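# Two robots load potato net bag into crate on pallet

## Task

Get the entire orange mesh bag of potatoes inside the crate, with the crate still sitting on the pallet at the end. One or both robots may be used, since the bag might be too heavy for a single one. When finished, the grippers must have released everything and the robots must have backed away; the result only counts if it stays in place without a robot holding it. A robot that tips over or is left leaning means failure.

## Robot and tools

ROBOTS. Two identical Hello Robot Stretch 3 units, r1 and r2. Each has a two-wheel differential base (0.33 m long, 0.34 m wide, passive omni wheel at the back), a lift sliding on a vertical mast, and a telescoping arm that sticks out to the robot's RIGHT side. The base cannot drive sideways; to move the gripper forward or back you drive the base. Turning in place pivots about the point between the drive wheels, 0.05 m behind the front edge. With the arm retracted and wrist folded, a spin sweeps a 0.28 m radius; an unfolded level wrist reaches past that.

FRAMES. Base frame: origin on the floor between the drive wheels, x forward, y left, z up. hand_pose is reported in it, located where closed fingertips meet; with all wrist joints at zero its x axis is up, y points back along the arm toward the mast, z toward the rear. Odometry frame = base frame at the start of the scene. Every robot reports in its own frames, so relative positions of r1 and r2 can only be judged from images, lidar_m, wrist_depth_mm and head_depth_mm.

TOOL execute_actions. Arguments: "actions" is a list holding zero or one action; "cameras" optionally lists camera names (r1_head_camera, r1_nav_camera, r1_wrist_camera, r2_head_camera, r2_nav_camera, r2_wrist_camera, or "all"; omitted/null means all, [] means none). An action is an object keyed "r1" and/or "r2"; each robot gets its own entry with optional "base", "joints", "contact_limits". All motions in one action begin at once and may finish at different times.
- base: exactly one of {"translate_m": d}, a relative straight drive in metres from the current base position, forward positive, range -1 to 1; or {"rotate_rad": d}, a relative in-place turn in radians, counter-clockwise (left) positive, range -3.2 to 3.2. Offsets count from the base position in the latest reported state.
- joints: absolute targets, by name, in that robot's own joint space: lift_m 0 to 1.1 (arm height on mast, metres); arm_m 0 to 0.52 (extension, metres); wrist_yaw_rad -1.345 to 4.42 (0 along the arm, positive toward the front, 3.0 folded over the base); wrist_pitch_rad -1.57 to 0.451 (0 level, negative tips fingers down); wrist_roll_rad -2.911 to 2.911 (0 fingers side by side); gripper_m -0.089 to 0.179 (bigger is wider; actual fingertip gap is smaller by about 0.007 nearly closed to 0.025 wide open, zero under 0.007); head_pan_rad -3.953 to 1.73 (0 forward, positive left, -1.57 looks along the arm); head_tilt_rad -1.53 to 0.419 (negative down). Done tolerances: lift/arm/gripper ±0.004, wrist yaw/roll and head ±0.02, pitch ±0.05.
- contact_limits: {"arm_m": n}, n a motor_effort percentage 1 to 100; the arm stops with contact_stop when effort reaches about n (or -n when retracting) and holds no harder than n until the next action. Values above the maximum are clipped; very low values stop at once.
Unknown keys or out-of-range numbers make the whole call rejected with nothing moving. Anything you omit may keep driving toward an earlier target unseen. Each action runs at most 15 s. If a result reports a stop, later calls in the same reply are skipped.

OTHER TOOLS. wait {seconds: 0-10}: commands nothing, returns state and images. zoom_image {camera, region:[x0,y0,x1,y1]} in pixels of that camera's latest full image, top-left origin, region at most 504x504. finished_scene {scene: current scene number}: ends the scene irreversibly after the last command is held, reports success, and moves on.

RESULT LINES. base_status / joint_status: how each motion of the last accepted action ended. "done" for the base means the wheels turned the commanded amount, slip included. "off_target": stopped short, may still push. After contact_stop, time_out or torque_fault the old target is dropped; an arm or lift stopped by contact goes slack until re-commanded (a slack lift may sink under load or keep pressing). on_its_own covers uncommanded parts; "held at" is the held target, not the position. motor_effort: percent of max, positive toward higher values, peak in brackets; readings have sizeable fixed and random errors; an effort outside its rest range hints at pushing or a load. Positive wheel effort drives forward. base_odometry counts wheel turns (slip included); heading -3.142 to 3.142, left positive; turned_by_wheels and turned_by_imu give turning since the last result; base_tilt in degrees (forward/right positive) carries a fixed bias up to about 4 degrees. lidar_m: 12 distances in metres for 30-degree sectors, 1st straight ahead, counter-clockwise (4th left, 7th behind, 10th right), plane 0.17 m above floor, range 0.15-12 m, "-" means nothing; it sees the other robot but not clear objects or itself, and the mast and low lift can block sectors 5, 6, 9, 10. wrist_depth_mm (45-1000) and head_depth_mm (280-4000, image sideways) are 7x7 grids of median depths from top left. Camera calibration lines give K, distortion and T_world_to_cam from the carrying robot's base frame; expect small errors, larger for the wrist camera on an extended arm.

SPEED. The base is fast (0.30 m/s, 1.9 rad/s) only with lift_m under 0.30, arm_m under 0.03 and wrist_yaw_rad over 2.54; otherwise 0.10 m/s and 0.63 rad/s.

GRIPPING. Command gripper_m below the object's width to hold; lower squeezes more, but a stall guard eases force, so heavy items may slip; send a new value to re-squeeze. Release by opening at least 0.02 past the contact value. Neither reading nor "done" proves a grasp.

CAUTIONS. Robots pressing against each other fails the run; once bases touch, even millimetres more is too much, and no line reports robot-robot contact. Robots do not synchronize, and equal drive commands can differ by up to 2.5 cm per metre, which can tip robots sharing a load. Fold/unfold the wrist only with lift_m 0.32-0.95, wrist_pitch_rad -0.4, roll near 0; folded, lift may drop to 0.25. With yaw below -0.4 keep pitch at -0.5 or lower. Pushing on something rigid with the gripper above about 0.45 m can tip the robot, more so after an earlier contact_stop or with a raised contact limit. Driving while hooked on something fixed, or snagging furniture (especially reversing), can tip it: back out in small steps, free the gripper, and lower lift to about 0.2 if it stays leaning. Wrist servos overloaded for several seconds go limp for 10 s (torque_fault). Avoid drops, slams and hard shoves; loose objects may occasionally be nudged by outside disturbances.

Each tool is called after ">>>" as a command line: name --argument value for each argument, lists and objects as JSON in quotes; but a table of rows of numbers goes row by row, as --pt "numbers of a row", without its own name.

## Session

>>> execute_actions --actions '[{"r2":{"joints":{"head_pan_rad":0,"head_tilt_rad":-0.3}},"r1":{"joints":{"head_pan_rad":0,"head_tilt_rad":-0.3}}}]' --cameras '["r1_nav_camera","r2_nav_camera","r1_head_camera","r2_head_camera"]'

Scene clock: 0.73 s.
r1.base_odometry: x=+0.000 y=+0.000 heading=+0.000 (m, m, rad; r1's odometry frame)
r1.turned_by_wheels: +0.000 (rad since the last result)
r1.turned_by_imu: +0.000 (rad since the last result)
r1.base_tilt: forward=+0.0 right=+0.2 (deg)
r1.lidar_m: 1.52 1.72 2.84 4.51 3.83 3.21 2.12 1.38 1.16 1.16 1.31 1.52
r1.head_depth_mm: 1296 1345 1416 1481 1550 1631 1638 / 1318 1376 1432 1501 1584 1657 1624 / 1341 1394 1459 1528 1595 1681 1636 / 1360 1422 1480 1552 1639 1708 1650 / 1373 1443 1501 1588 1659 1764 1672 / 1400 1462 1525 1622 1693 1791 1686 / 1424 1485 1567 1642 1729 1835 1691
r1.base_status: not commanded
r1.joint_positions: lift_m=+0.370 arm_m=+0.000 wrist_yaw_rad=+2.955 wrist_pitch_rad=-0.619 wrist_roll_rad=+0.007 gripper_m=+0.037 head_pan_rad=+0.007 head_tilt_rad=-0.296
r1.joint_status: all done
r1.motor_effort: left_wheel=-1(0) right_wheel=+0(0) lift_m=+35(34) arm_m=-1(1) wrist_yaw_rad=-1(0) wrist_pitch_rad=+4(4) wrist_roll_rad=+0(0) gripper_m=+0(0) head_pan_rad=-3(3) head_tilt_rad=-2(16) (%)
r1.hand_pose: x=+0.0149 y=+0.0460 z=+0.3402 quat_wxyz=(+0.278, +0.693, +0.151, +0.648) (m; r1's base frame)
r1.wrist_depth_mm: - - - - - - - / 849 - 998 - - - - / 714 - 805 870 927 - - / 621 - 675 723 765 813 877 / 535 548 601 630 654 689 727 / 491 - - 552 578 597 624 / - - - 474 509 525 550
r2.base_odometry: x=+0.000 y=+0.000 heading=+0.000 (m, m, rad; r2's odometry frame)
r2.turned_by_wheels: +0.000 (rad since the last result)
r2.turned_by_imu: +0.000 (rad since the last result)
r2.base_tilt: forward=-0.3 right=-0.1 (deg)
r2.lidar_m: 1.42 1.11 1.08 1.16 1.02 1.00 1.07 1.56 2.07 3.93 4.71 3.27
r2.head_depth_mm: 3595 - - - 2574 1854 1431 / 2844 3025 3209 3394 2587 1865 1446 / 2239 2341 2464 2612 2494 1870 1459 / 1852 1910 1983 2073 2176 1889 1474 / 1560 1618 1676 1738 1806 1782 1480 / 1362 1401 1445 1497 1530 1577 1489 / 1198 1239 1272 1303 1337 1372 1399
r2.base_status: not commanded
r2.joint_positions: lift_m=+0.502 arm_m=+0.003 wrist_yaw_rad=+2.908 wrist_pitch_rad=-0.597 wrist_roll_rad=-0.004 gripper_m=+0.037 head_pan_rad=-0.007 head_tilt_rad=-0.296
r2.joint_status: all done
r2.motor_effort: left_wheel=-2(1) right_wheel=+0(0) lift_m=+28(28) arm_m=+0(1) wrist_yaw_rad=+0(1) wrist_pitch_rad=+4(4) wrist_roll_rad=+1(1) gripper_m=-1(1) head_pan_rad=+3(5) head_tilt_rad=-2(18) (%)
r2.hand_pose: x=+0.0247 y=+0.0453 z=+0.4771 quat_wxyz=(+0.285, +0.694, +0.129, +0.649) (m; r2's base frame)
r2.wrist_depth_mm: 765 - - - - 909 835 / 836 - - - - - 907 / 874 - - - 919 895 883 / 844 894 849 810 805 769 739 / 771 760 749 730 709 681 663 / 694 676 653 647 605 606 603 / 616 603 - - 560 548 527
pictures: r1_head_camera (sideways: a quarter turn clockwise sets it upright), r1_nav_camera (sideways: a quarter turn counterclockwise sets it upright), r2_head_camera (sideways: a quarter turn clockwise sets it upright), r2_nav_camera (sideways: a quarter turn counterclockwise sets it upright)
camera_calibration (this result's frames):
r1_head_camera: T_world_to_cam=[[-0.218702, 0.0454126, -0.974734, 1.28957], [0.0488874, 0.998172, 0.0355356, -0.0443482], [0.974566, -0.0398806, -0.220522, 0.23898], [0, 0, 0, 1]] pos_world=[0.0512982, -0.00476496, 1.31126]
r1_nav_camera: T_world_to_cam=[[0.362802, -0.0505664, 0.930493, -1.17226], [0.014904, -0.998084, -0.0600507, 0.128712], [0.931747, 0.0356546, -0.361353, 0.414387], [0, 0, 0, 1]] pos_world=[0.0372777, 0.0544137, 1.24825]
r2_head_camera: T_world_to_cam=[[-0.288839, 0.06513, -0.95516, 1.26278], [0.044046, 0.997531, 0.0546998, -0.0723032], [0.956364, -0.0262715, -0.290994, 0.333092], [0, 0, 0, 1]] pos_world=[0.049368, -0.00136962, 1.30704]
r2_nav_camera: T_world_to_cam=[[0.24616, -0.028785, 0.968802, -1.21067], [-0.0355057, -0.999156, -0.0206654, 0.075223], [0.968579, -0.029311, -0.246974, 0.278508], [0, 0, 0, 1]] pos_world=[0.0309314, 0.0484737, 1.24323]
Images, in order (width x height): r1_head_camera 896x504, r1_nav_camera 672x504, r2_head_camera 896x504, r2_nav_camera 672x504.

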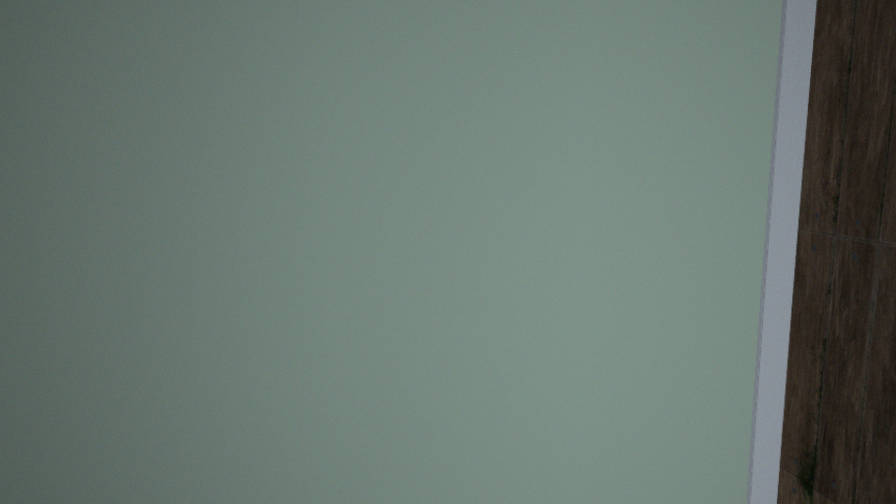

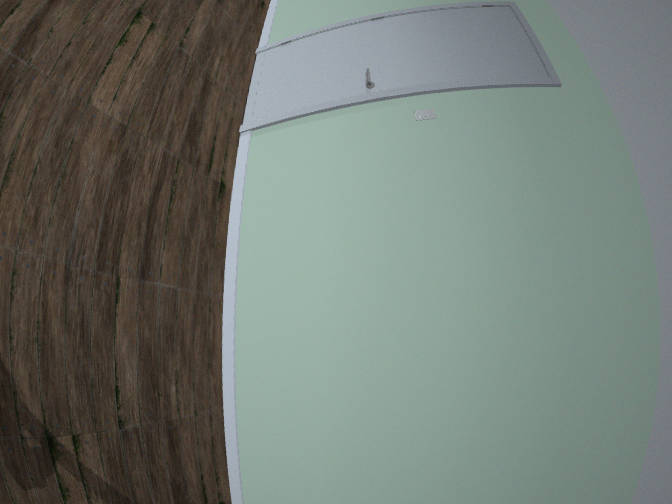

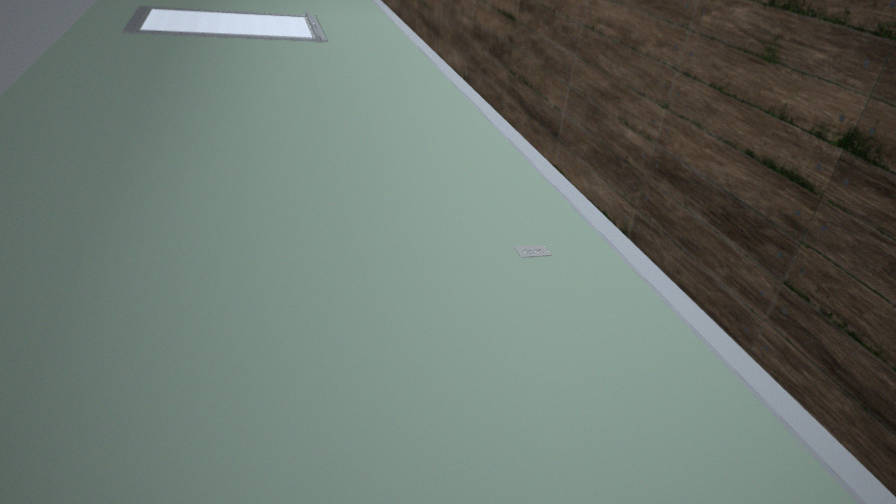

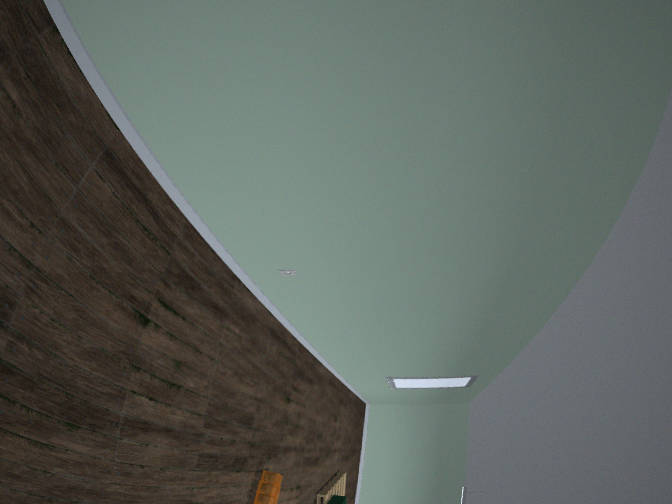

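>>> execute_actions --actions '[{"r2":{"base":{"rotate_rad":-1.1},"joints":{"lift_m":0.28,"wrist_yaw_rad":3.0,"wrist_pitch_rad":-0.4}},"r1":{"base":{"rotate_rad":1.5},"joints":{"lift_m":0.33,"wrist_yaw_rad":3.0,"wrist_pitch_rad":-0.4}}}]' --cameras '["r1_nav_camera","r2_nav_camera","r1_head_camera","r2_head_camera"]'

Scene clock: 7.70 s.
r1.base_odometry: x=+0.000 y=+0.000 heading=+1.500 (m, m, rad; r1's odometry frame)
r1.turned_by_wheels: +1.500 (rad since the last result)
r1.turned_by_imu: +1.510 (rad since the last result)
r1.base_tilt: forward=+0.1 right=+0.2 (deg)
r1.lidar_m: 4.51 3.99 3.24 2.12 1.43 1.17 1.16 1.27 1.53 1.52 1.67 2.56
r1.head_depth_mm: 3599 - - - 3100 2102 1639 / 3600 - - - 3108 2142 1643 / 3509 - - - 3089 2167 1650 / 3478 - - - 3148 2161 1664 / 3426 - - - 3205 2191 1668 / 3414 - - - 3256 2199 1654 / 3395 - - - 3283 2200 1688
r1.base_status: done
r1.joint_positions: lift_m=+0.330 arm_m=+0.000 wrist_yaw_rad=+2.997 wrist_pitch_rad=-0.422 wrist_roll_rad=+0.007 gripper_m=+0.037 head_pan_rad=+0.007 head_tilt_rad=-0.296
r1.joint_status: all done
r1.motor_effort: left_wheel=-1(7) right_wheel=+1(6) lift_m=+22(27) arm_m=+0(0) wrist_yaw_rad=+2(4) wrist_pitch_rad=+6(8) wrist_roll_rad=+0(0) gripper_m=+0(0) head_pan_rad=-3(3) head_tilt_rad=-2(1) (%)
r1.hand_pose: x=+0.0109 y=+0.0762 z=+0.3421 quat_wxyz=(+0.198, +0.702, +0.097, +0.677) (m; r1's base frame)
r1.wrist_depth_mm: - - - - - - - / - - - - - - - / 909 - - - - - - / 732 - 851 912 - - - / 608 - 698 746 785 836 907 / 520 528 - 596 649 676 727 / 461 - - 511 553 573 603
r2.base_odometry: x=+0.000 y=+0.000 heading=-1.100 (m, m, rad; r2's odometry frame)
r2.turned_by_wheels: -1.100 (rad since the last result)
r2.turned_by_imu: -1.116 (rad since the last result)
r2.base_tilt: forward=-0.2 right=-0.1 (deg)
r2.lidar_m: 4.79 3.86 1.50 1.12 1.10 1.13 1.03 1.00 1.05 1.47 2.03 3.88
r2.head_depth_mm: 3850 - - - 2554 1838 1438 / 3914 - - - 2617 1853 1450 / 3779 - - - 2644 1876 1456 / 3724 - - - 2666 1897 1481 / 3644 - - - 2711 1908 1485 / 3525 - - - 2745 1951 1493 / 3499 - - - 2746 1950 1498
r2.base_status: done
r2.joint_positions: lift_m=+0.281 arm_m=+0.003 wrist_yaw_rad=+2.997 wrist_pitch_rad=-0.419 wrist_roll_rad=-0.004 gripper_m=+0.037 head_pan_rad=-0.007 head_tilt_rad=-0.297
r2.joint_status: all done
r2.motor_effort: left_wheel=+0(8) right_wheel=-1(5) lift_m=+15(21) arm_m=+0(0) wrist_yaw_rad=+3(4) wrist_pitch_rad=+6(6) wrist_roll_rad=+0(1) gripper_m=-1(0) head_pan_rad=+4(3) head_tilt_rad=-1(2) (%)
r2.hand_pose: x=+0.0111 y=+0.0743 z=+0.2931 quat_wxyz=(+0.197, +0.699, +0.097, +0.681) (m; r2's base frame)
r2.wrist_depth_mm: 763 - - - - - - / 823 880 - - - - - / 850 900 935 865 816 792 763 / 781 749 709 692 668 645 606 / 625 610 - 579 561 535 504 / 526 511 - - 440 451 444 / 453 - - - 403 397 385
pictures: r1_head_camera (sideways: a quarter turn clockwise sets it upright), r1_nav_camera (sideways: a quarter turn counterclockwise sets it upright), r2_head_camera (sideways: a quarter turn clockwise sets it upright), r2_nav_camera (sideways: a quarter turn counterclockwise sets it upright)
camera_calibration (this result's frames):
r1_head_camera: T_world_to_cam=[[-0.219029, 0.0454213, -0.974661, 1.28948], [0.0489499, 0.99817, 0.0355167, -0.0443239], [0.97449, -0.0399303, -0.220852, 0.239409], [0, 0, 0, 1]] pos_world=[0.0513012, -0.00476722, 1.31125]
r1_nav_camera: T_world_to_cam=[[0.363114, -0.0505826, 0.930371, -1.17211], [0.0148333, -0.998085, -0.0600534, 0.128716], [0.931627, 0.0356067, -0.361668, 0.414798], [0, 0, 0, 1]] pos_world=[0.0372623, 0.054412, 1.24824]
r2_head_camera: T_world_to_cam=[[-0.289465, 0.0651139, -0.954971, 1.26254], [0.0440108, 0.997534, 0.0546757, -0.0722716], [0.956176, -0.0262023, -0.291617, 0.333903], [0, 0, 0, 1]] pos_world=[0.0493715, -0.00136657, 1.30701]
r2_nav_camera: T_world_to_cam=[[0.246792, -0.028772, 0.968641, -1.21046], [-0.0354482, -0.999158, -0.0206469, 0.0751986], [0.96842, -0.0292411, -0.247604, 0.279329], [0, 0, 0, 1]] pos_world=[0.0308898, 0.0484758, 1.24322]
Images, in order (width x height): r1_head_camera 896x504, r1_nav_camera 672x504, r2_head_camera 896x504, r2_nav_camera 672x504.

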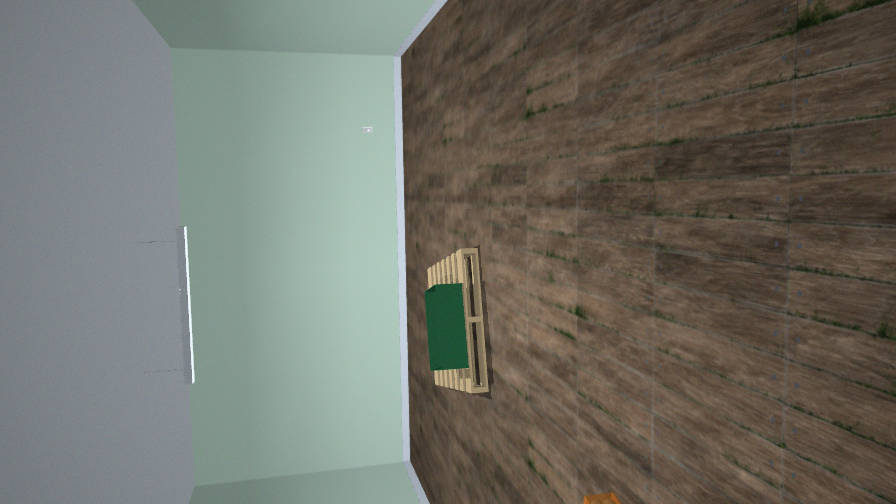

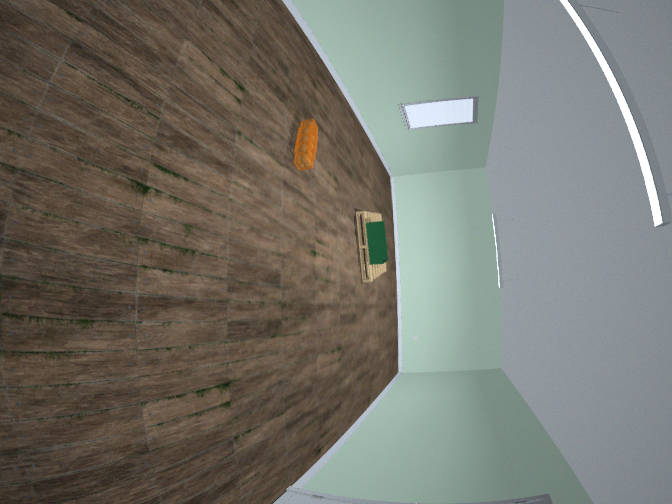

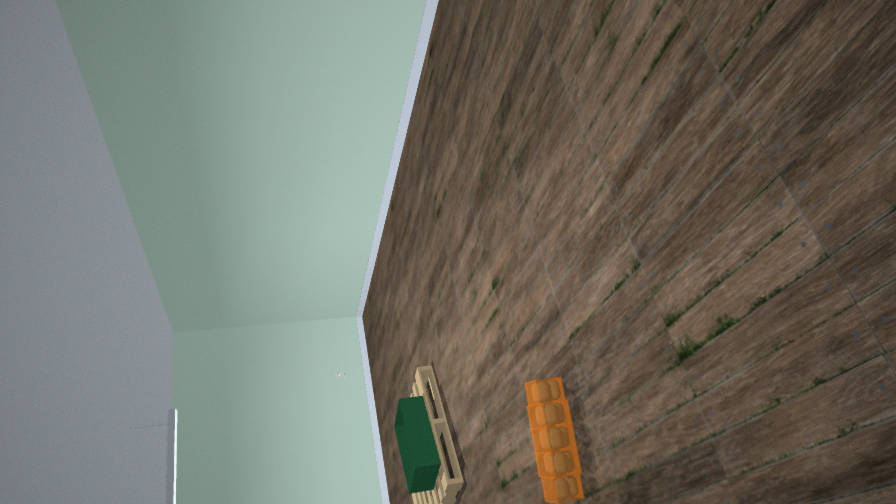

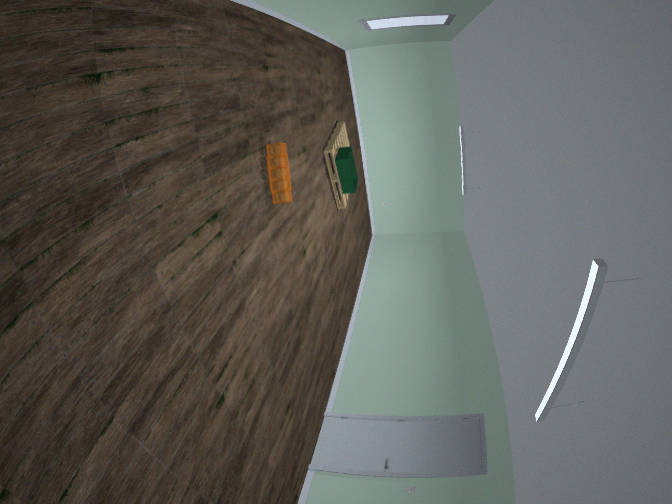

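>>> execute_actions --actions '[{"r1":{"base":{"rotate_rad":0.153},"joints":{"lift_m":0.28}}}]' --cameras '[]'

>>> execute_actions --actions '[{"r1":{"base":{"translate_m":1}}}]' --cameras '[]'

>>> execute_actions --actions '[{"r1":{"base":{"translate_m":1},"joints":{"head_pan_rad":0.6,"head_tilt_rad":-0.7}}}]' --cameras '["r1_head_camera","r1_nav_camera"]'

Scene clock: 23.70 s.
r1.base_odometry: x=+0.000 y=+0.000 heading=+1.653 (m, m, rad; r1's odometry frame)
r1.turned_by_wheels: +0.153 (rad since the last result)
r1.turned_by_imu: +0.154 (rad since the last result)
r1.base_tilt: forward=+0.1 right=+0.2 (deg)
r1.lidar_m: 4.51 3.64 3.19 2.12 1.31 1.16 1.16 1.38 1.52 1.52 1.81 3.33
r1.head_depth_mm: 3631 - - - 3057 2136 1623 / 3596 - - - 3099 2131 1627 / 3561 - - - 3088 2160 1641 / 3465 - - - 3149 2168 1641 / 3447 - - - 3212 2181 1669 / 3336 - - - 3031 2201 1662 / 3329 - - - 3047 2230 1679
r1.base_status: done
r1.joint_positions: lift_m=+0.280 arm_m=+0.000 wrist_yaw_rad=+2.997 wrist_pitch_rad=-0.421 wrist_roll_rad=+0.007 gripper_m=+0.037 head_pan_rad=+0.007 head_tilt_rad=-0.297
r1.joint_status: all done
r1.motor_effort: left_wheel=-1(8) right_wheel=+2(7) lift_m=+23(22) arm_m=+0(0) wrist_yaw_rad=+1(3) wrist_pitch_rad=+6(6) wrist_roll_rad=+0(0) gripper_m=+0(0) head_pan_rad=-3(3) head_tilt_rad=-1(2) (%)
r1.hand_pose: x=+0.0109 y=+0.0764 z=+0.2924 quat_wxyz=(+0.198, +0.702, +0.097, +0.677) (m; r1's base frame)
r1.wrist_depth_mm: - - - - - - - / - - - - - - - / 824 - 995 - - - - / 651 - 759 819 882 983 - / 538 - 625 662 691 754 819 / 467 476 - 542 578 602 644 / - - - 454 489 509 540
r2.base_odometry: x=+0.000 y=+0.000 heading=-1.100 (m, m, rad; r2's odometry frame)
r2.turned_by_wheels: +0.000 (rad since the last result)
r2.turned_by_imu: +0.001 (rad since the last result)
r2.base_tilt: forward=-0.3 right=+0.0 (deg)
r2.lidar_m: 4.75 3.82 1.50 1.12 1.10 1.14 1.03 1.00 1.05 1.47 2.04 3.89
r2.head_depth_mm: 3889 - - - 2558 1837 1434 / 3926 - - - 2603 1850 1445 / 3818 - - - 2655 1887 1461 / 3721 - - - 2692 1901 1463 / 3659 - - - 2704 1916 1477 / 3625 - - - 2769 1929 1489 / 3446 - - - 2731 1959 1503
r2.base_status: not commanded
r2.joint_positions: lift_m=+0.281 arm_m=+0.003 wrist_yaw_rad=+2.997 wrist_pitch_rad=-0.419 wrist_roll_rad=-0.004 gripper_m=+0.037 head_pan_rad=-0.007 head_tilt_rad=-0.297
r2.joint_status: not commanded
r2.motor_effort: left_wheel=+0(1) right_wheel=-1(1) lift_m=+15(15) arm_m=+0(0) wrist_yaw_rad=+4(4) wrist_pitch_rad=+6(6) wrist_roll_rad=+1(1) gripper_m=+0(0) head_pan_rad=+2(4) head_tilt_rad=-2(2) (%)
r2.hand_pose: x=+0.0111 y=+0.0743 z=+0.2931 quat_wxyz=(+0.197, +0.699, +0.097, +0.681) (m; r2's base frame)
r2.wrist_depth_mm: 772 - - - - - - / 807 867 - - - - - / 823 912 923 882 836 791 736 / 793 749 722 689 651 633 619 / 630 616 - 567 575 531 510 / 530 511 - - 447 455 442 / 455 - - - 407 394 384
pictures: none
No camera images: the call's "cameras" was empty. Leave "cameras" out to get every camera's image.

Scene clock: 28.70 s.
r1.base_odometry: x=-0.082 y=+0.997 heading=+1.653 (m, m, rad; r1's odometry frame)
r1.turned_by_wheels: +0.000 (rad since the last result)
r1.turned_by_imu: +0.008 (rad since the last result)
r1.base_tilt: forward=+0.0 right=+0.3 (deg)
r1.lidar_m: 3.53 3.27 2.92 2.11 2.36 2.11 2.11 2.06 1.83 1.83 2.16 4.05
r1.head_depth_mm: 3614 - - - 3052 2121 1641 / 3557 - - - 3072 2149 1627 / 3510 - - - 3140 2145 1636 / 3439 - - - 3150 2180 1657 / 3376 - - - 3238 2193 1667 / 3419 - - - 3155 2202 1651 / 3334 - - - 3303 2055 1682
r1.base_status: done
r1.joint_positions: lift_m=+0.280 arm_m=+0.000 wrist_yaw_rad=+2.998 wrist_pitch_rad=-0.421 wrist_roll_rad=+0.007 gripper_m=+0.037 head_pan_rad=+0.007 head_tilt_rad=-0.297
r1.joint_status: not commanded
r1.motor_effort: left_wheel=-2(7) right_wheel=+2(8) lift_m=+23(23) arm_m=-1(1) wrist_yaw_rad=+2(2) wrist_pitch_rad=+6(6) wrist_roll_rad=+0(0) gripper_m=+0(0) head_pan_rad=-3(3) head_tilt_rad=-2(1) (%)
r1.hand_pose: x=+0.0108 y=+0.0764 z=+0.2925 quat_wxyz=(+0.198, +0.702, +0.097, +0.677) (m; r1's base frame)
r1.wrist_depth_mm: - - - - - - - / - - - - - - - / 821 - 976 - - - - / 656 - 745 807 894 973 - / 550 - 622 654 686 747 799 / 471 478 - 537 575 607 646 / - - - 453 488 508 541
r2.base_odometry: x=+0.000 y=+0.000 heading=-1.100 (m, m, rad; r2's odometry frame)
r2.turned_by_wheels: +0.000 (rad since the last result)
r2.turned_by_imu: +0.001 (rad since the last result)
r2.base_tilt: forward=-0.3 right=-0.1 (deg)
r2.lidar_m: 4.81 3.82 1.50 1.12 1.10 1.14 1.03 1.00 1.05 1.47 3.71 2.01
r2.head_depth_mm: 3895 - - - 2563 1831 1441 / 3920 - - - 2615 1863 1445 / 3786 - - - 2602 1877 1458 / 3761 - - - 2698 1893 1473 / 3605 - - - 2695 1917 1475 / 3581 - - - 2747 1924 1490 / 3455 - - - 2774 1966 1497
r2.base_status: not commanded
r2.joint_positions: lift_m=+0.281 arm_m=+0.003 wrist_yaw_rad=+2.997 wrist_pitch_rad=-0.419 wrist_roll_rad=-0.004 gripper_m=+0.037 head_pan_rad=-0.007 head_tilt_rad=-0.297
r2.joint_status: not commanded
r2.motor_effort: left_wheel=+1(1) right_wheel=-1(1) lift_m=+15(15) arm_m=+0(0) wrist_yaw_rad=+3(4) wrist_pitch_rad=+6(6) wrist_roll_rad=+1(1) gripper_m=+0(0) head_pan_rad=+3(3) head_tilt_rad=-2(2) (%)
r2.hand_pose: x=+0.0111 y=+0.0743 z=+0.2931 quat_wxyz=(+0.197, +0.699, +0.097, +0.681) (m; r2's base frame)
r2.wrist_depth_mm: 778 - - - - - - / 811 884 - - - - - / 829 917 899 889 825 810 748 / 792 765 724 677 679 639 598 / 624 597 - 581 564 531 511 / 526 512 - - 444 460 436 / 449 - - - 407 395 383
pictures: none
No camera images: the call's "cameras" was empty. Leave "cameras" out to get every camera's image.

Scene clock: 33.70 s.
r1.base_odometry: x=-0.164 y=+1.993 heading=+1.653 (m, m, rad; r1's odometry frame)
r1.turned_by_wheels: +0.000 (rad since the last result)
r1.turned_by_imu: +0.008 (rad since the last result)
r1.base_tilt: forward=+0.1 right=+0.2 (deg)
r1.lidar_m: 2.54 2.91 2.60 2.61 3.11 3.02 3.04 2.39 2.12 2.13 2.58 2.62
r1.head_depth_mm: - - 3018 2203 1734 1440 1220 / 3680 - 3067 2205 1758 1435 1227 / 3457 3859 3077 2239 1747 1432 1219 / 3069 3386 3051 2224 1753 1424 1225 / 2846 3128 3050 2227 1662 1424 1232 / 2608 2894 3036 2220 1704 1449 1230 / 2458 2661 2812 2213 1746 1437 1241
r1.base_status: done
r1.joint_positions: lift_m=+0.280 arm_m=+0.000 wrist_yaw_rad=+2.998 wrist_pitch_rad=-0.421 wrist_roll_rad=+0.007 gripper_m=+0.037 head_pan_rad=+0.593 head_tilt_rad=-0.692
r1.joint_status: all done
r1.motor_effort: left_wheel=+0(9) right_wheel=+2(7) lift_m=+23(23) arm_m=-1(0) wrist_yaw_rad=+2(2) wrist_pitch_rad=+6(6) wrist_roll_rad=+0(0) gripper_m=+0(0) head_pan_rad=+3(33) head_tilt_rad=-3(20) (%)
r1.hand_pose: x=+0.0108 y=+0.0764 z=+0.2925 quat_wxyz=(+0.197, +0.702, +0.097, +0.677) (m; r1's base frame)
r1.wrist_depth_mm: - - - - - - - / - - - - - - - / 823 - 993 - - - - / 654 - 750 810 886 967 894 / 538 - 619 659 692 742 789 / 468 479 - 532 579 611 644 / - - - 449 491 512 538
r2.base_odometry: x=+0.000 y=+0.000 heading=-1.100 (m, m, rad; r2's odometry frame)
r2.turned_by_wheels: +0.000 (rad since the last result)
r2.turned_by_imu: +0.001 (rad since the last result)
r2.base_tilt: forward=-0.3 right=-0.2 (deg)
r2.lidar_m: 2.42 3.81 1.50 1.12 1.09 1.13 1.04 1.01 1.05 1.47 3.70 3.88
r2.head_depth_mm: 3891 - - - 2573 1849 1426 / 3894 - - - 2613 1870 1447 / 3790 - - 3698 2593 1878 1457 / 3735 - - - 2685 1889 1458 / 3672 - - - 2725 1919 1479 / 3559 - - - 2749 1943 1490 / 3486 - - - 2738 1943 1505
r2.base_status: not commanded
r2.joint_positions: lift_m=+0.281 arm_m=+0.003 wrist_yaw_rad=+2.997 wrist_pitch_rad=-0.419 wrist_roll_rad=-0.004 gripper_m=+0.037 head_pan_rad=-0.007 head_tilt_rad=-0.297
r2.joint_status: not commanded
r2.motor_effort: left_wheel=+1(1) right_wheel=-1(1) lift_m=+15(15) arm_m=+0(0) wrist_yaw_rad=+4(4) wrist_pitch_rad=+5(6) wrist_roll_rad=+1(1) gripper_m=+0(0) head_pan_rad=+3(3) head_tilt_rad=-2(2) (%)
r2.hand_pose: x=+0.0111 y=+0.0743 z=+0.2931 quat_wxyz=(+0.197, +0.699, +0.097, +0.681) (m; r2's base frame)
r2.wrist_depth_mm: 776 - - - - - - / 812 886 - - - - - / 832 913 911 920 842 779 758 / 805 754 696 694 659 631 614 / 630 610 - 575 553 521 512 / 523 515 - - 437 452 444 / 454 - - - 402 393 385
pictures: r1_head_camera (sideways: a quarter turn clockwise sets it upright), r1_nav_camera (sideways: a quarter turn counterclockwise sets it upright)
camera_calibration (this result's frames):
r1_head_camera: T_world_to_cam=[[-0.505111, -0.283684, -0.815099, 1.08302], [-0.503337, 0.864017, 0.0112051, -0.00929179], [0.701081, 0.415929, -0.579213, 0.707415], [0, 0, 0, 1]] pos_world=[0.0464145, 0.0210297, 1.29262]
r1_nav_camera: T_world_to_cam=[[0.604641, 0.343295, 0.71872, -0.897603], [0.54451, -0.836717, -0.0584262, 0.123336], [0.581307, 0.426677, -0.692841, 0.84781], [0, 0, 0, 1]] pos_world=[-0.0172682, 0.0495993, 1.23973]
Images, in order (width x height): r1_head_camera 896x504, r1_nav_camera 672x504.

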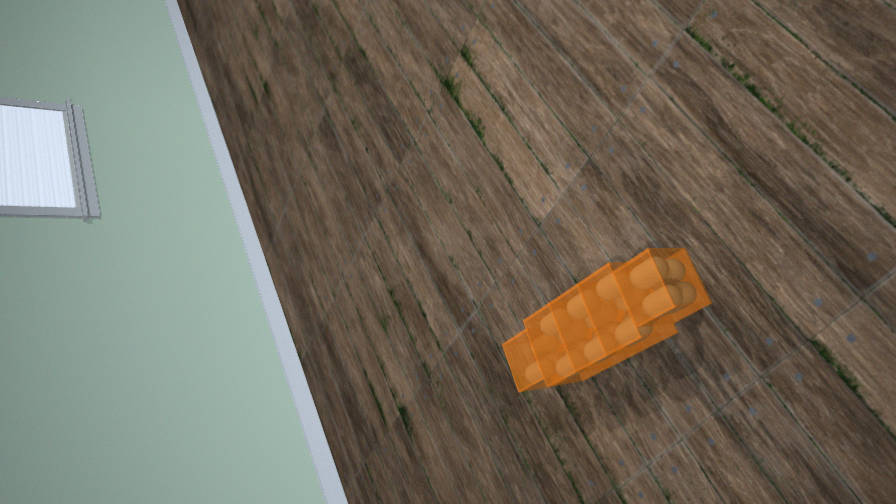

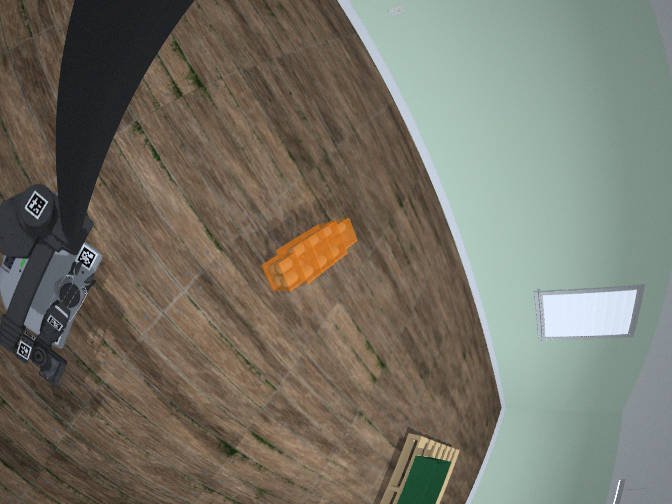

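>>> execute_actions --actions '[{"r1":{"base":{"rotate_rad":-0.2}}}]' --cameras '[]'

>>> execute_actions --actions '[{"r1":{"base":{"translate_m":0.66}}}]' --cameras '[]'

>>> execute_actions --actions '[{"r1":{"base":{"rotate_rad":-3.09},"joints":{"lift_m":0.5,"head_pan_rad":-1.57,"head_tilt_rad":-0.9}}}]' --cameras '[]'

>>> execute_actions --actions '[{"r1":{"joints":{"wrist_yaw_rad":0}}}]' --cameras '[]'

>>> execute_actions --actions '[{"r1":{"joints":{"wrist_pitch_rad":-1.3,"gripper_m":0.179,"arm_m":0.45,"lift_m":0.42}}}]' --cameras '["r1_head_camera","r1_wrist_camera"]'

Scene clock: 50.67 s.
r1.base_odometry: x=-0.164 y=+1.993 heading=+1.453 (m, m, rad; r1's odometry frame)
r1.turned_by_wheels: -0.200 (rad since the last result)
r1.turned_by_imu: -0.200 (rad since the last result)
r1.base_tilt: forward=+0.3 right=+0.3 (deg)
r1.lidar_m: 2.55 3.29 2.63 2.60 2.62 2.53 3.03 2.73 2.15 2.12 2.31 3.47
r1.head_depth_mm: - - 2993 2197 1736 1435 1221 / - - 3006 2198 1740 1445 1228 / - - 2958 2205 1739 1440 1230 / 3903 - 3059 2224 1748 1446 1226 / 3439 3754 3031 2212 1739 1441 1226 / 3087 3336 3067 2226 1753 1412 1224 / 2800 2994 3058 2235 1711 1453 1229
r1.base_status: done
r1.joint_positions: lift_m=+0.280 arm_m=+0.000 wrist_yaw_rad=+2.998 wrist_pitch_rad=-0.421 wrist_roll_rad=+0.007 gripper_m=+0.037 head_pan_rad=+0.593 head_tilt_rad=-0.692
r1.joint_status: not commanded
r1.motor_effort: left_wheel=+2(7) right_wheel=-1(5) lift_m=+22(23) arm_m=+0(1) wrist_yaw_rad=+2(1) wrist_pitch_rad=+6(6) wrist_roll_rad=+0(0) gripper_m=+0(0) head_pan_rad=+3(3) head_tilt_rad=-3(3) (%)
r1.hand_pose: x=+0.0108 y=+0.0764 z=+0.2925 quat_wxyz=(+0.197, +0.702, +0.097, +0.677) (m; r1's base frame)
r1.wrist_depth_mm: - - - - - - - / - - - - - - - / 817 - - - - - - / 651 - 747 820 886 892 - / 535 - 620 653 696 749 813 / 467 479 - 535 577 606 648 / - - - 447 491 514 538
r2.base_odometry: x=+0.000 y=+0.000 heading=-1.100 (m, m, rad; r2's odometry frame)
r2.turned_by_wheels: +0.000 (rad since the last result)
r2.turned_by_imu: +0.001 (rad since the last result)
r2.base_tilt: forward=-0.3 right=+0.0 (deg)
r2.lidar_m: 2.43 3.84 1.50 1.12 1.10 1.14 1.03 1.00 1.05 1.47 3.69 3.86
r2.head_depth_mm: 3927 - - - 2587 1842 1443 / 3855 - - - 2606 1857 1441 / 3756 - - 3660 2565 1882 1453 / 3754 - - - 2675 1904 1469 / 3589 - - - 2687 1892 1482 / 3513 - - - 2764 1932 1485 / 3486 - - - 2749 1953 1506
r2.base_status: not commanded
r2.joint_positions: lift_m=+0.281 arm_m=+0.003 wrist_yaw_rad=+2.997 wrist_pitch_rad=-0.419 wrist_roll_rad=-0.004 gripper_m=+0.037 head_pan_rad=-0.007 head_tilt_rad=-0.297
r2.joint_status: not commanded
r2.motor_effort: left_wheel=+1(1) right_wheel=-1(0) lift_m=+15(15) arm_m=+0(0) wrist_yaw_rad=+4(4) wrist_pitch_rad=+6(6) wrist_roll_rad=+1(1) gripper_m=+0(1) head_pan_rad=+3(4) head_tilt_rad=-2(1) (%)
r2.hand_pose: x=+0.0111 y=+0.0743 z=+0.2931 quat_wxyz=(+0.197, +0.699, +0.097, +0.681) (m; r2's base frame)
r2.wrist_depth_mm: 765 - - - - - - / 811 873 - - - - - / 856 932 932 874 818 803 764 / 818 751 706 682 683 625 616 / 627 611 - 584 559 532 508 / 525 520 - - 444 460 436 / 451 - - - 403 394 387
pictures: none
No camera images: the call's "cameras" was empty. Leave "cameras" out to get every camera's image.

Scene clock: 54.67 s.
r1.base_odometry: x=-0.086 y=+2.649 heading=+1.453 (m, m, rad; r1's odometry frame)
r1.turned_by_wheels: +0.000 (rad since the last result)
r1.turned_by_imu: +0.005 (rad since the last result)
r1.base_tilt: forward=+0.0 right=+0.3 (deg)
r1.lidar_m: 1.89 3.18 2.55 2.51 2.73 3.04 3.68 2.82 2.22 2.22 2.41 3.63
r1.head_depth_mm: - - 2716 2091 1724 1446 1222 / - - 3009 2181 1745 1434 1225 / - - 3049 2227 1742 1442 1228 / 3862 - 3017 2194 1750 1440 1226 / 3265 3652 2997 2220 1743 1447 1233 / 2961 3238 3047 2219 1759 1439 1229 / 2645 2918 2948 2229 1755 1441 1225
r1.base_status: done
r1.joint_positions: lift_m=+0.280 arm_m=+0.000 wrist_yaw_rad=+2.998 wrist_pitch_rad=-0.421 wrist_roll_rad=+0.007 gripper_m=+0.037 head_pan_rad=+0.593 head_tilt_rad=-0.692
r1.joint_status: not commanded
r1.motor_effort: left_wheel=+1(10) right_wheel=-1(5) lift_m=+23(23) arm_m=+0(0) wrist_yaw_rad=+2(1) wrist_pitch_rad=+6(6) wrist_roll_rad=+0(0) gripper_m=+0(0) head_pan_rad=+3(3) head_tilt_rad=-3(3) (%)
r1.hand_pose: x=+0.0108 y=+0.0764 z=+0.2925 quat_wxyz=(+0.197, +0.702, +0.097, +0.677) (m; r1's base frame)
r1.wrist_depth_mm: - - - - - - - / - - - - - - - / 814 - 887 996 - - - / 655 - 742 810 886 965 - / 545 - 627 656 689 746 801 / 468 481 - 536 572 610 645 / - - - 451 497 510 538
r2.base_odometry: x=+0.000 y=+0.000 heading=-1.100 (m, m, rad; r2's odometry frame)
r2.turned_by_wheels: +0.000 (rad since the last result)
r2.turned_by_imu: +0.001 (rad since the last result)
r2.base_tilt: forward=-0.3 right=-0.1 (deg)
r2.lidar_m: 2.95 3.84 1.50 1.12 1.10 1.14 1.04 1.00 1.05 1.47 3.71 3.86
r2.head_depth_mm: 3893 - - - 2559 1844 1425 / 3891 - - - 2566 1852 1448 / 3786 - - - 2636 1884 1463 / 3681 - - - 2676 1895 1467 / 3641 - - - 2724 1928 1472 / 3538 - - - 2726 1931 1492 / 3438 - - - 2713 1944 1494
r2.base_status: not commanded
r2.joint_positions: lift_m=+0.281 arm_m=+0.003 wrist_yaw_rad=+2.997 wrist_pitch_rad=-0.419 wrist_roll_rad=-0.004 gripper_m=+0.037 head_pan_rad=-0.007 head_tilt_rad=-0.297
r2.joint_status: not commanded
r2.motor_effort: left_wheel=+1(1) right_wheel=-1(1) lift_m=+16(15) arm_m=+0(0) wrist_yaw_rad=+4(3) wrist_pitch_rad=+6(6) wrist_roll_rad=+1(1) gripper_m=+1(0) head_pan_rad=+3(2) head_tilt_rad=-1(1) (%)
r2.hand_pose: x=+0.0111 y=+0.0743 z=+0.2931 quat_wxyz=(+0.197, +0.699, +0.097, +0.681) (m; r2's base frame)
r2.wrist_depth_mm: 785 - - - - - - / 822 889 - - - - - / 845 939 902 911 855 809 748 / 789 744 708 687 672 627 611 / 632 614 - 587 559 529 515 / 520 513 - - 439 453 432 / 452 - - - 409 399 382
pictures: none
No camera images: the call's "cameras" was empty. Leave "cameras" out to get every camera's image.

Scene clock: 60.17 s.
r1.base_odometry: x=-0.086 y=+2.649 heading=-1.637 (m, m, rad; r1's odometry frame)
r1.turned_by_wheels: -3.090 (rad since the last result)
r1.turned_by_imu: -3.110 (rad since the last result)
r1.base_tilt: forward=+0.2 right=+0.3 (deg)
r1.lidar_m: 3.68 2.76 2.23 2.22 2.45 3.83 1.89 3.10 2.53 2.52 2.77 3.01
r1.head_depth_mm: 2234 2514 2143 1754 1503 1302 1148 / 2255 2531 2139 1770 1495 1292 1181 / 2274 2553 2126 1764 1481 1298 1183 / 2319 2566 2166 1765 1413 1294 1187 / 2294 2559 2134 1757 1493 1301 1165 / 2340 2586 2138 1768 1484 1288 1144 / 2367 2558 2162 1748 1487 1293 1136
r1.base_status: done
r1.joint_positions: lift_m=+0.500 arm_m=+0.000 wrist_yaw_rad=+2.998 wrist_pitch_rad=-0.420 wrist_roll_rad=+0.007 gripper_m=+0.037 head_pan_rad=-1.563 head_tilt_rad=-0.889
r1.joint_status: all done
r1.motor_effort: left_wheel=+1(10) right_wheel=-1(5) lift_m=+43(46) arm_m=+0(1) wrist_yaw_rad=+0(2) wrist_pitch_rad=+6(6) wrist_roll_rad=+0(0) gripper_m=+0(0) head_pan_rad=-3(45) head_tilt_rad=-3(14) (%)
r1.hand_pose: x=+0.0108 y=+0.0765 z=+0.5118 quat_wxyz=(+0.197, +0.702, +0.097, +0.677) (m; r1's base frame)
r1.wrist_depth_mm: - - - - - - - / - - - - - - - / - - - - - - - / 996 - - - - - - / 822 - 971 - - - - / 708 722 - 836 894 941 - / 629 650 665 700 750 783 831
r2.base_odometry: x=+0.000 y=+0.000 heading=-1.100 (m, m, rad; r2's odometry frame)
r2.turned_by_wheels: +0.000 (rad since the last result)
r2.turned_by_imu: +0.001 (rad since the last result)
r2.base_tilt: forward=-0.3 right=-0.1 (deg)
r2.lidar_m: 3.08 3.83 1.50 1.12 1.10 1.14 1.03 1.00 1.05 1.47 3.70 3.88
r2.head_depth_mm: 3901 - - - 2583 1838 1426 / 3927 - - - 2607 1864 1443 / 3794 - - - 2642 1868 1454 / 3715 - - - 2681 1901 1471 / 3644 - - - 2722 1908 1479 / 3551 - - - 2730 1936 1484 / 3492 - - - 2766 1946 1506
r2.base_status: not commanded
r2.joint_positions: lift_m=+0.281 arm_m=+0.003 wrist_yaw_rad=+2.997 wrist_pitch_rad=-0.419 wrist_roll_rad=-0.004 gripper_m=+0.037 head_pan_rad=-0.007 head_tilt_rad=-0.297
r2.joint_status: not commanded
r2.motor_effort: left_wheel=+0(1) right_wheel=-1(1) lift_m=+15(15) arm_m=+0(0) wrist_yaw_rad=+4(3) wrist_pitch_rad=+6(6) wrist_roll_rad=+1(0) gripper_m=-1(1) head_pan_rad=+3(2) head_tilt_rad=-2(2) (%)
r2.hand_pose: x=+0.0111 y=+0.0743 z=+0.2931 quat_wxyz=(+0.197, +0.699, +0.097, +0.681) (m; r2's base frame)
r2.wrist_depth_mm: 780 - - - - - - / 809 860 - - - - - / 850 910 926 881 838 797 757 / 796 760 687 694 654 636 609 / 633 607 - 579 559 529 512 / 530 513 - - 443 457 439 / 452 - - - 401 393 385
pictures: none
No camera images: the call's "cameras" was empty. Leave "cameras" out to get every camera's image.

Scene clock: 62.67 s.
r1.base_odometry: x=-0.086 y=+2.649 heading=-1.637 (m, m, rad; r1's odometry frame)
r1.turned_by_wheels: +0.000 (rad since the last result)
r1.turned_by_imu: +0.000 (rad since the last result)
r1.base_tilt: forward=+0.1 right=+0.2 (deg)
r1.lidar_m: 3.68 2.76 2.22 2.22 2.44 3.81 1.89 3.11 2.54 2.52 2.77 3.00
r1.head_depth_mm: 2220 2534 2168 1767 1490 1296 1144 / 2273 2517 2143 1762 1489 1299 1184 / 2274 2571 2137 1767 1494 1296 1184 / 2299 2527 2165 1773 1424 1312 - / 2315 2519 2155 1749 1491 1295 1145 / 2331 2555 2134 1765 1498 1292 1144 / 2391 2609 2156 1766 1483 1286 1143
r1.base_status: not commanded
r1.joint_positions: lift_m=+0.500 arm_m=+0.000 wrist_yaw_rad=+0.003 wrist_pitch_rad=-0.420 wrist_roll_rad=+0.007 gripper_m=+0.037 head_pan_rad=-1.563 head_tilt_rad=-0.889
r1.joint_status: all done
r1.motor_effort: left_wheel=+1(0) right_wheel=-1(1) lift_m=+44(44) arm_m=-1(1) wrist_yaw_rad=-4(4) wrist_pitch_rad=+6(6) wrist_roll_rad=+0(0) gripper_m=+0(0) head_pan_rad=-4(3) head_tilt_rad=-4(4) (%)
r1.hand_pose: x=-0.0209 y=-0.3695 z=+0.5118 quat_wxyz=(+0.690, +0.148, -0.693, -0.147) (m; r1's base frame)
r1.wrist_depth_mm: - - - - - - - / - - - - - - - / - - - - - - - / - - - - - - - / 831 883 968 926 - - - / 711 753 - 722 896 937 999 / 628 645 646 661 762 791 832
r2.base_odometry: x=+0.000 y=+0.000 heading=-1.100 (m, m, rad; r2's odometry frame)
r2.turned_by_wheels: +0.000 (rad since the last result)
r2.turned_by_imu: +0.000 (rad since the last result)
r2.base_tilt: forward=-0.2 right=+0.0 (deg)
r2.lidar_m: 3.09 3.83 1.50 1.12 1.10 1.14 1.03 1.00 1.05 1.47 3.71 3.88
r2.head_depth_mm: 3923 - - - 2588 1852 1433 / 3886 - - - 2594 1853 1447 / 3851 - - - 2652 1872 1467 / 3700 - - - 2674 1890 1474 / 3611 - - - 2718 1918 1476 / 3537 - - - 2746 1931 1488 / 3522 - - - 2774 1961 1497
r2.base_status: not commanded
r2.joint_positions: lift_m=+0.281 arm_m=+0.003 wrist_yaw_rad=+2.997 wrist_pitch_rad=-0.419 wrist_roll_rad=-0.004 gripper_m=+0.037 head_pan_rad=-0.007 head_tilt_rad=-0.297
r2.joint_status: not commanded
r2.motor_effort: left_wheel=+1(1) right_wheel=-1(1) lift_m=+15(15) arm_m=+0(0) wrist_yaw_rad=+4(4) wrist_pitch_rad=+6(6) wrist_roll_rad=+1(1) gripper_m=+0(0) head_pan_rad=+3(3) head_tilt_rad=-2(2) (%)
r2.hand_pose: x=+0.0111 y=+0.0743 z=+0.2931 quat_wxyz=(+0.197, +0.699, +0.097, +0.681) (m; r2's base frame)
r2.wrist_depth_mm: 762 - - - - - - / 817 873 - - - - - / 875 954 904 883 834 790 753 / 790 751 722 688 665 631 604 / 628 617 - 583 565 525 507 / 522 525 - - 440 448 435 / 444 - - - 407 388 387
pictures: none
No camera images: the call's "cameras" was empty. Leave "cameras" out to get every camera's image.

Scene clock: 67.17 s.
r1.base_odometry: x=-0.086 y=+2.649 heading=-1.637 (m, m, rad; r1's odometry frame)
r1.turned_by_wheels: +0.000 (rad since the last result)
r1.turned_by_imu: +0.000 (rad since the last result)
r1.base_tilt: forward=-0.1 right=+0.3 (deg)
r1.lidar_m: 3.67 2.75 2.22 2.23 2.44 3.80 1.89 3.11 2.54 2.52 2.77 3.02
r1.head_depth_mm: 2223 2531 2164 1758 1492 1295 1144 / 2251 2565 2132 1769 1497 1299 1149 / 2274 2555 2145 1801 1481 1298 1140 / 2277 2561 2152 1809 1384 1295 1146 / 2302 2531 2141 1756 1500 1295 1138 / 2314 2584 2127 1764 1484 1293 1143 / 2345 2538 2133 1759 1492 1287 1145
r1.base_status: not commanded
r1.joint_positions: lift_m=+0.420 arm_m=+0.450 wrist_yaw_rad=+0.001 wrist_pitch_rad=-1.301 wrist_roll_rad=+0.007 gripper_m=+0.179 head_pan_rad=-1.563 head_tilt_rad=-0.889
r1.joint_status: all done
r1.motor_effort: left_wheel=+1(1) right_wheel=-1(1) lift_m=+21(36) arm_m=+5(7) wrist_yaw_rad=-1(2) wrist_pitch_rad=+0(4) wrist_roll_rad=+0(0) gripper_m=+0(96) head_pan_rad=-3(3) head_tilt_rad=-3(3) (%)
r1.hand_pose: x=-0.0216 y=-0.6397 z=+0.3057 quat_wxyz=(+0.561, +0.427, -0.564, -0.430) (m; r1's base frame)
r1.wrist_depth_mm: 479 488 500 506 455 534 552 / 465 479 487 441 440 527 537 / 463 470 476 423 445 510 524 / 451 461 466 426 490 498 512 / - 450 454 362 478 486 498 / - 439 451 458 468 480 490 / 425 429 441 449 458 - 478
r2.base_odometry: x=+0.000 y=+0.000 heading=-1.100 (m, m, rad; r2's odometry frame)
r2.turned_by_wheels: +0.000 (rad since the last result)
r2.turned_by_imu: +0.001 (rad since the last result)
r2.base_tilt: forward=-0.3 right=+0.0 (deg)
r2.lidar_m: 3.10 3.83 1.50 1.12 1.10 1.13 1.04 1.00 1.05 1.46 3.70 3.90
r2.head_depth_mm: 3918 - - - 2599 1842 1428 / 3901 - - - 2612 1865 1442 / 3811 - - - 2653 1860 1462 / 3730 - - - 2680 1895 1457 / 3630 - - - 2718 1917 1476 / 3562 - - - 2760 1928 1491 / 3467 - - - 2737 1951 1498
r2.base_status: not commanded
r2.joint_positions: lift_m=+0.281 arm_m=+0.003 wrist_yaw_rad=+2.997 wrist_pitch_rad=-0.419 wrist_roll_rad=-0.004 gripper_m=+0.037 head_pan_rad=-0.007 head_tilt_rad=-0.297
r2.joint_status: not commanded
r2.motor_effort: left_wheel=+1(1) right_wheel=-1(1) lift_m=+16(15) arm_m=+0(0) wrist_yaw_rad=+4(3) wrist_pitch_rad=+6(6) wrist_roll_rad=+1(1) gripper_m=+0(0) head_pan_rad=+3(4) head_tilt_rad=-1(1) (%)
r2.hand_pose: x=+0.0111 y=+0.0743 z=+0.2931 quat_wxyz=(+0.197, +0.699, +0.097, +0.681) (m; r2's base frame)
r2.wrist_depth_mm: 769 - - - - - - / 813 889 - - - - - / 831 923 908 896 853 829 748 / 796 741 697 688 668 640 606 / 624 621 - 580 574 530 511 / 522 512 - - 452 458 435 / 454 - - - 399 391 388
pictures: r1_head_camera (sideways: a quarter turn clockwise sets it upright), r1_wrist_camera
camera_calibration (this result's frames):
r1_head_camera: T_world_to_cam=[[0.0413739, 0.726347, -0.686082, 0.91153], [0.998281, -0.0585833, -0.00182052, -0.00149257], [-0.0415152, -0.684827, -0.727522, 0.904859], [0, 0, 0, 1]] pos_world=[0.00134188, -0.0425032, 1.28369]
r1_wrist_camera: T_world_to_cam=[[-0.989224, -0.117434, 0.0874394, -0.139196], [-0.126841, 0.98567, -0.111199, 0.703615], [-0.0731278, -0.121091, -0.989944, 0.384977], [0, 0, 0, 1]] pos_world=[-0.0202964, -0.663261, 0.471518]
Images, in order (width x height): r1_head_camera 896x504, r1_wrist_camera 644x364.

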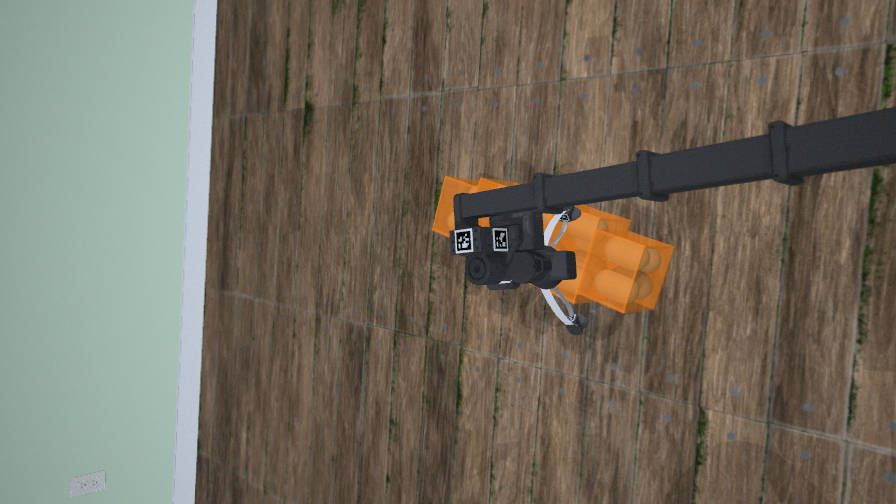

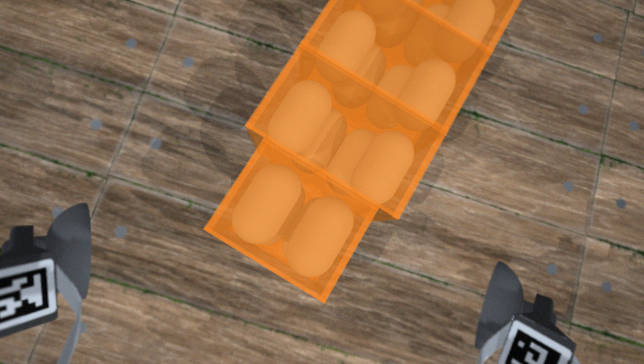

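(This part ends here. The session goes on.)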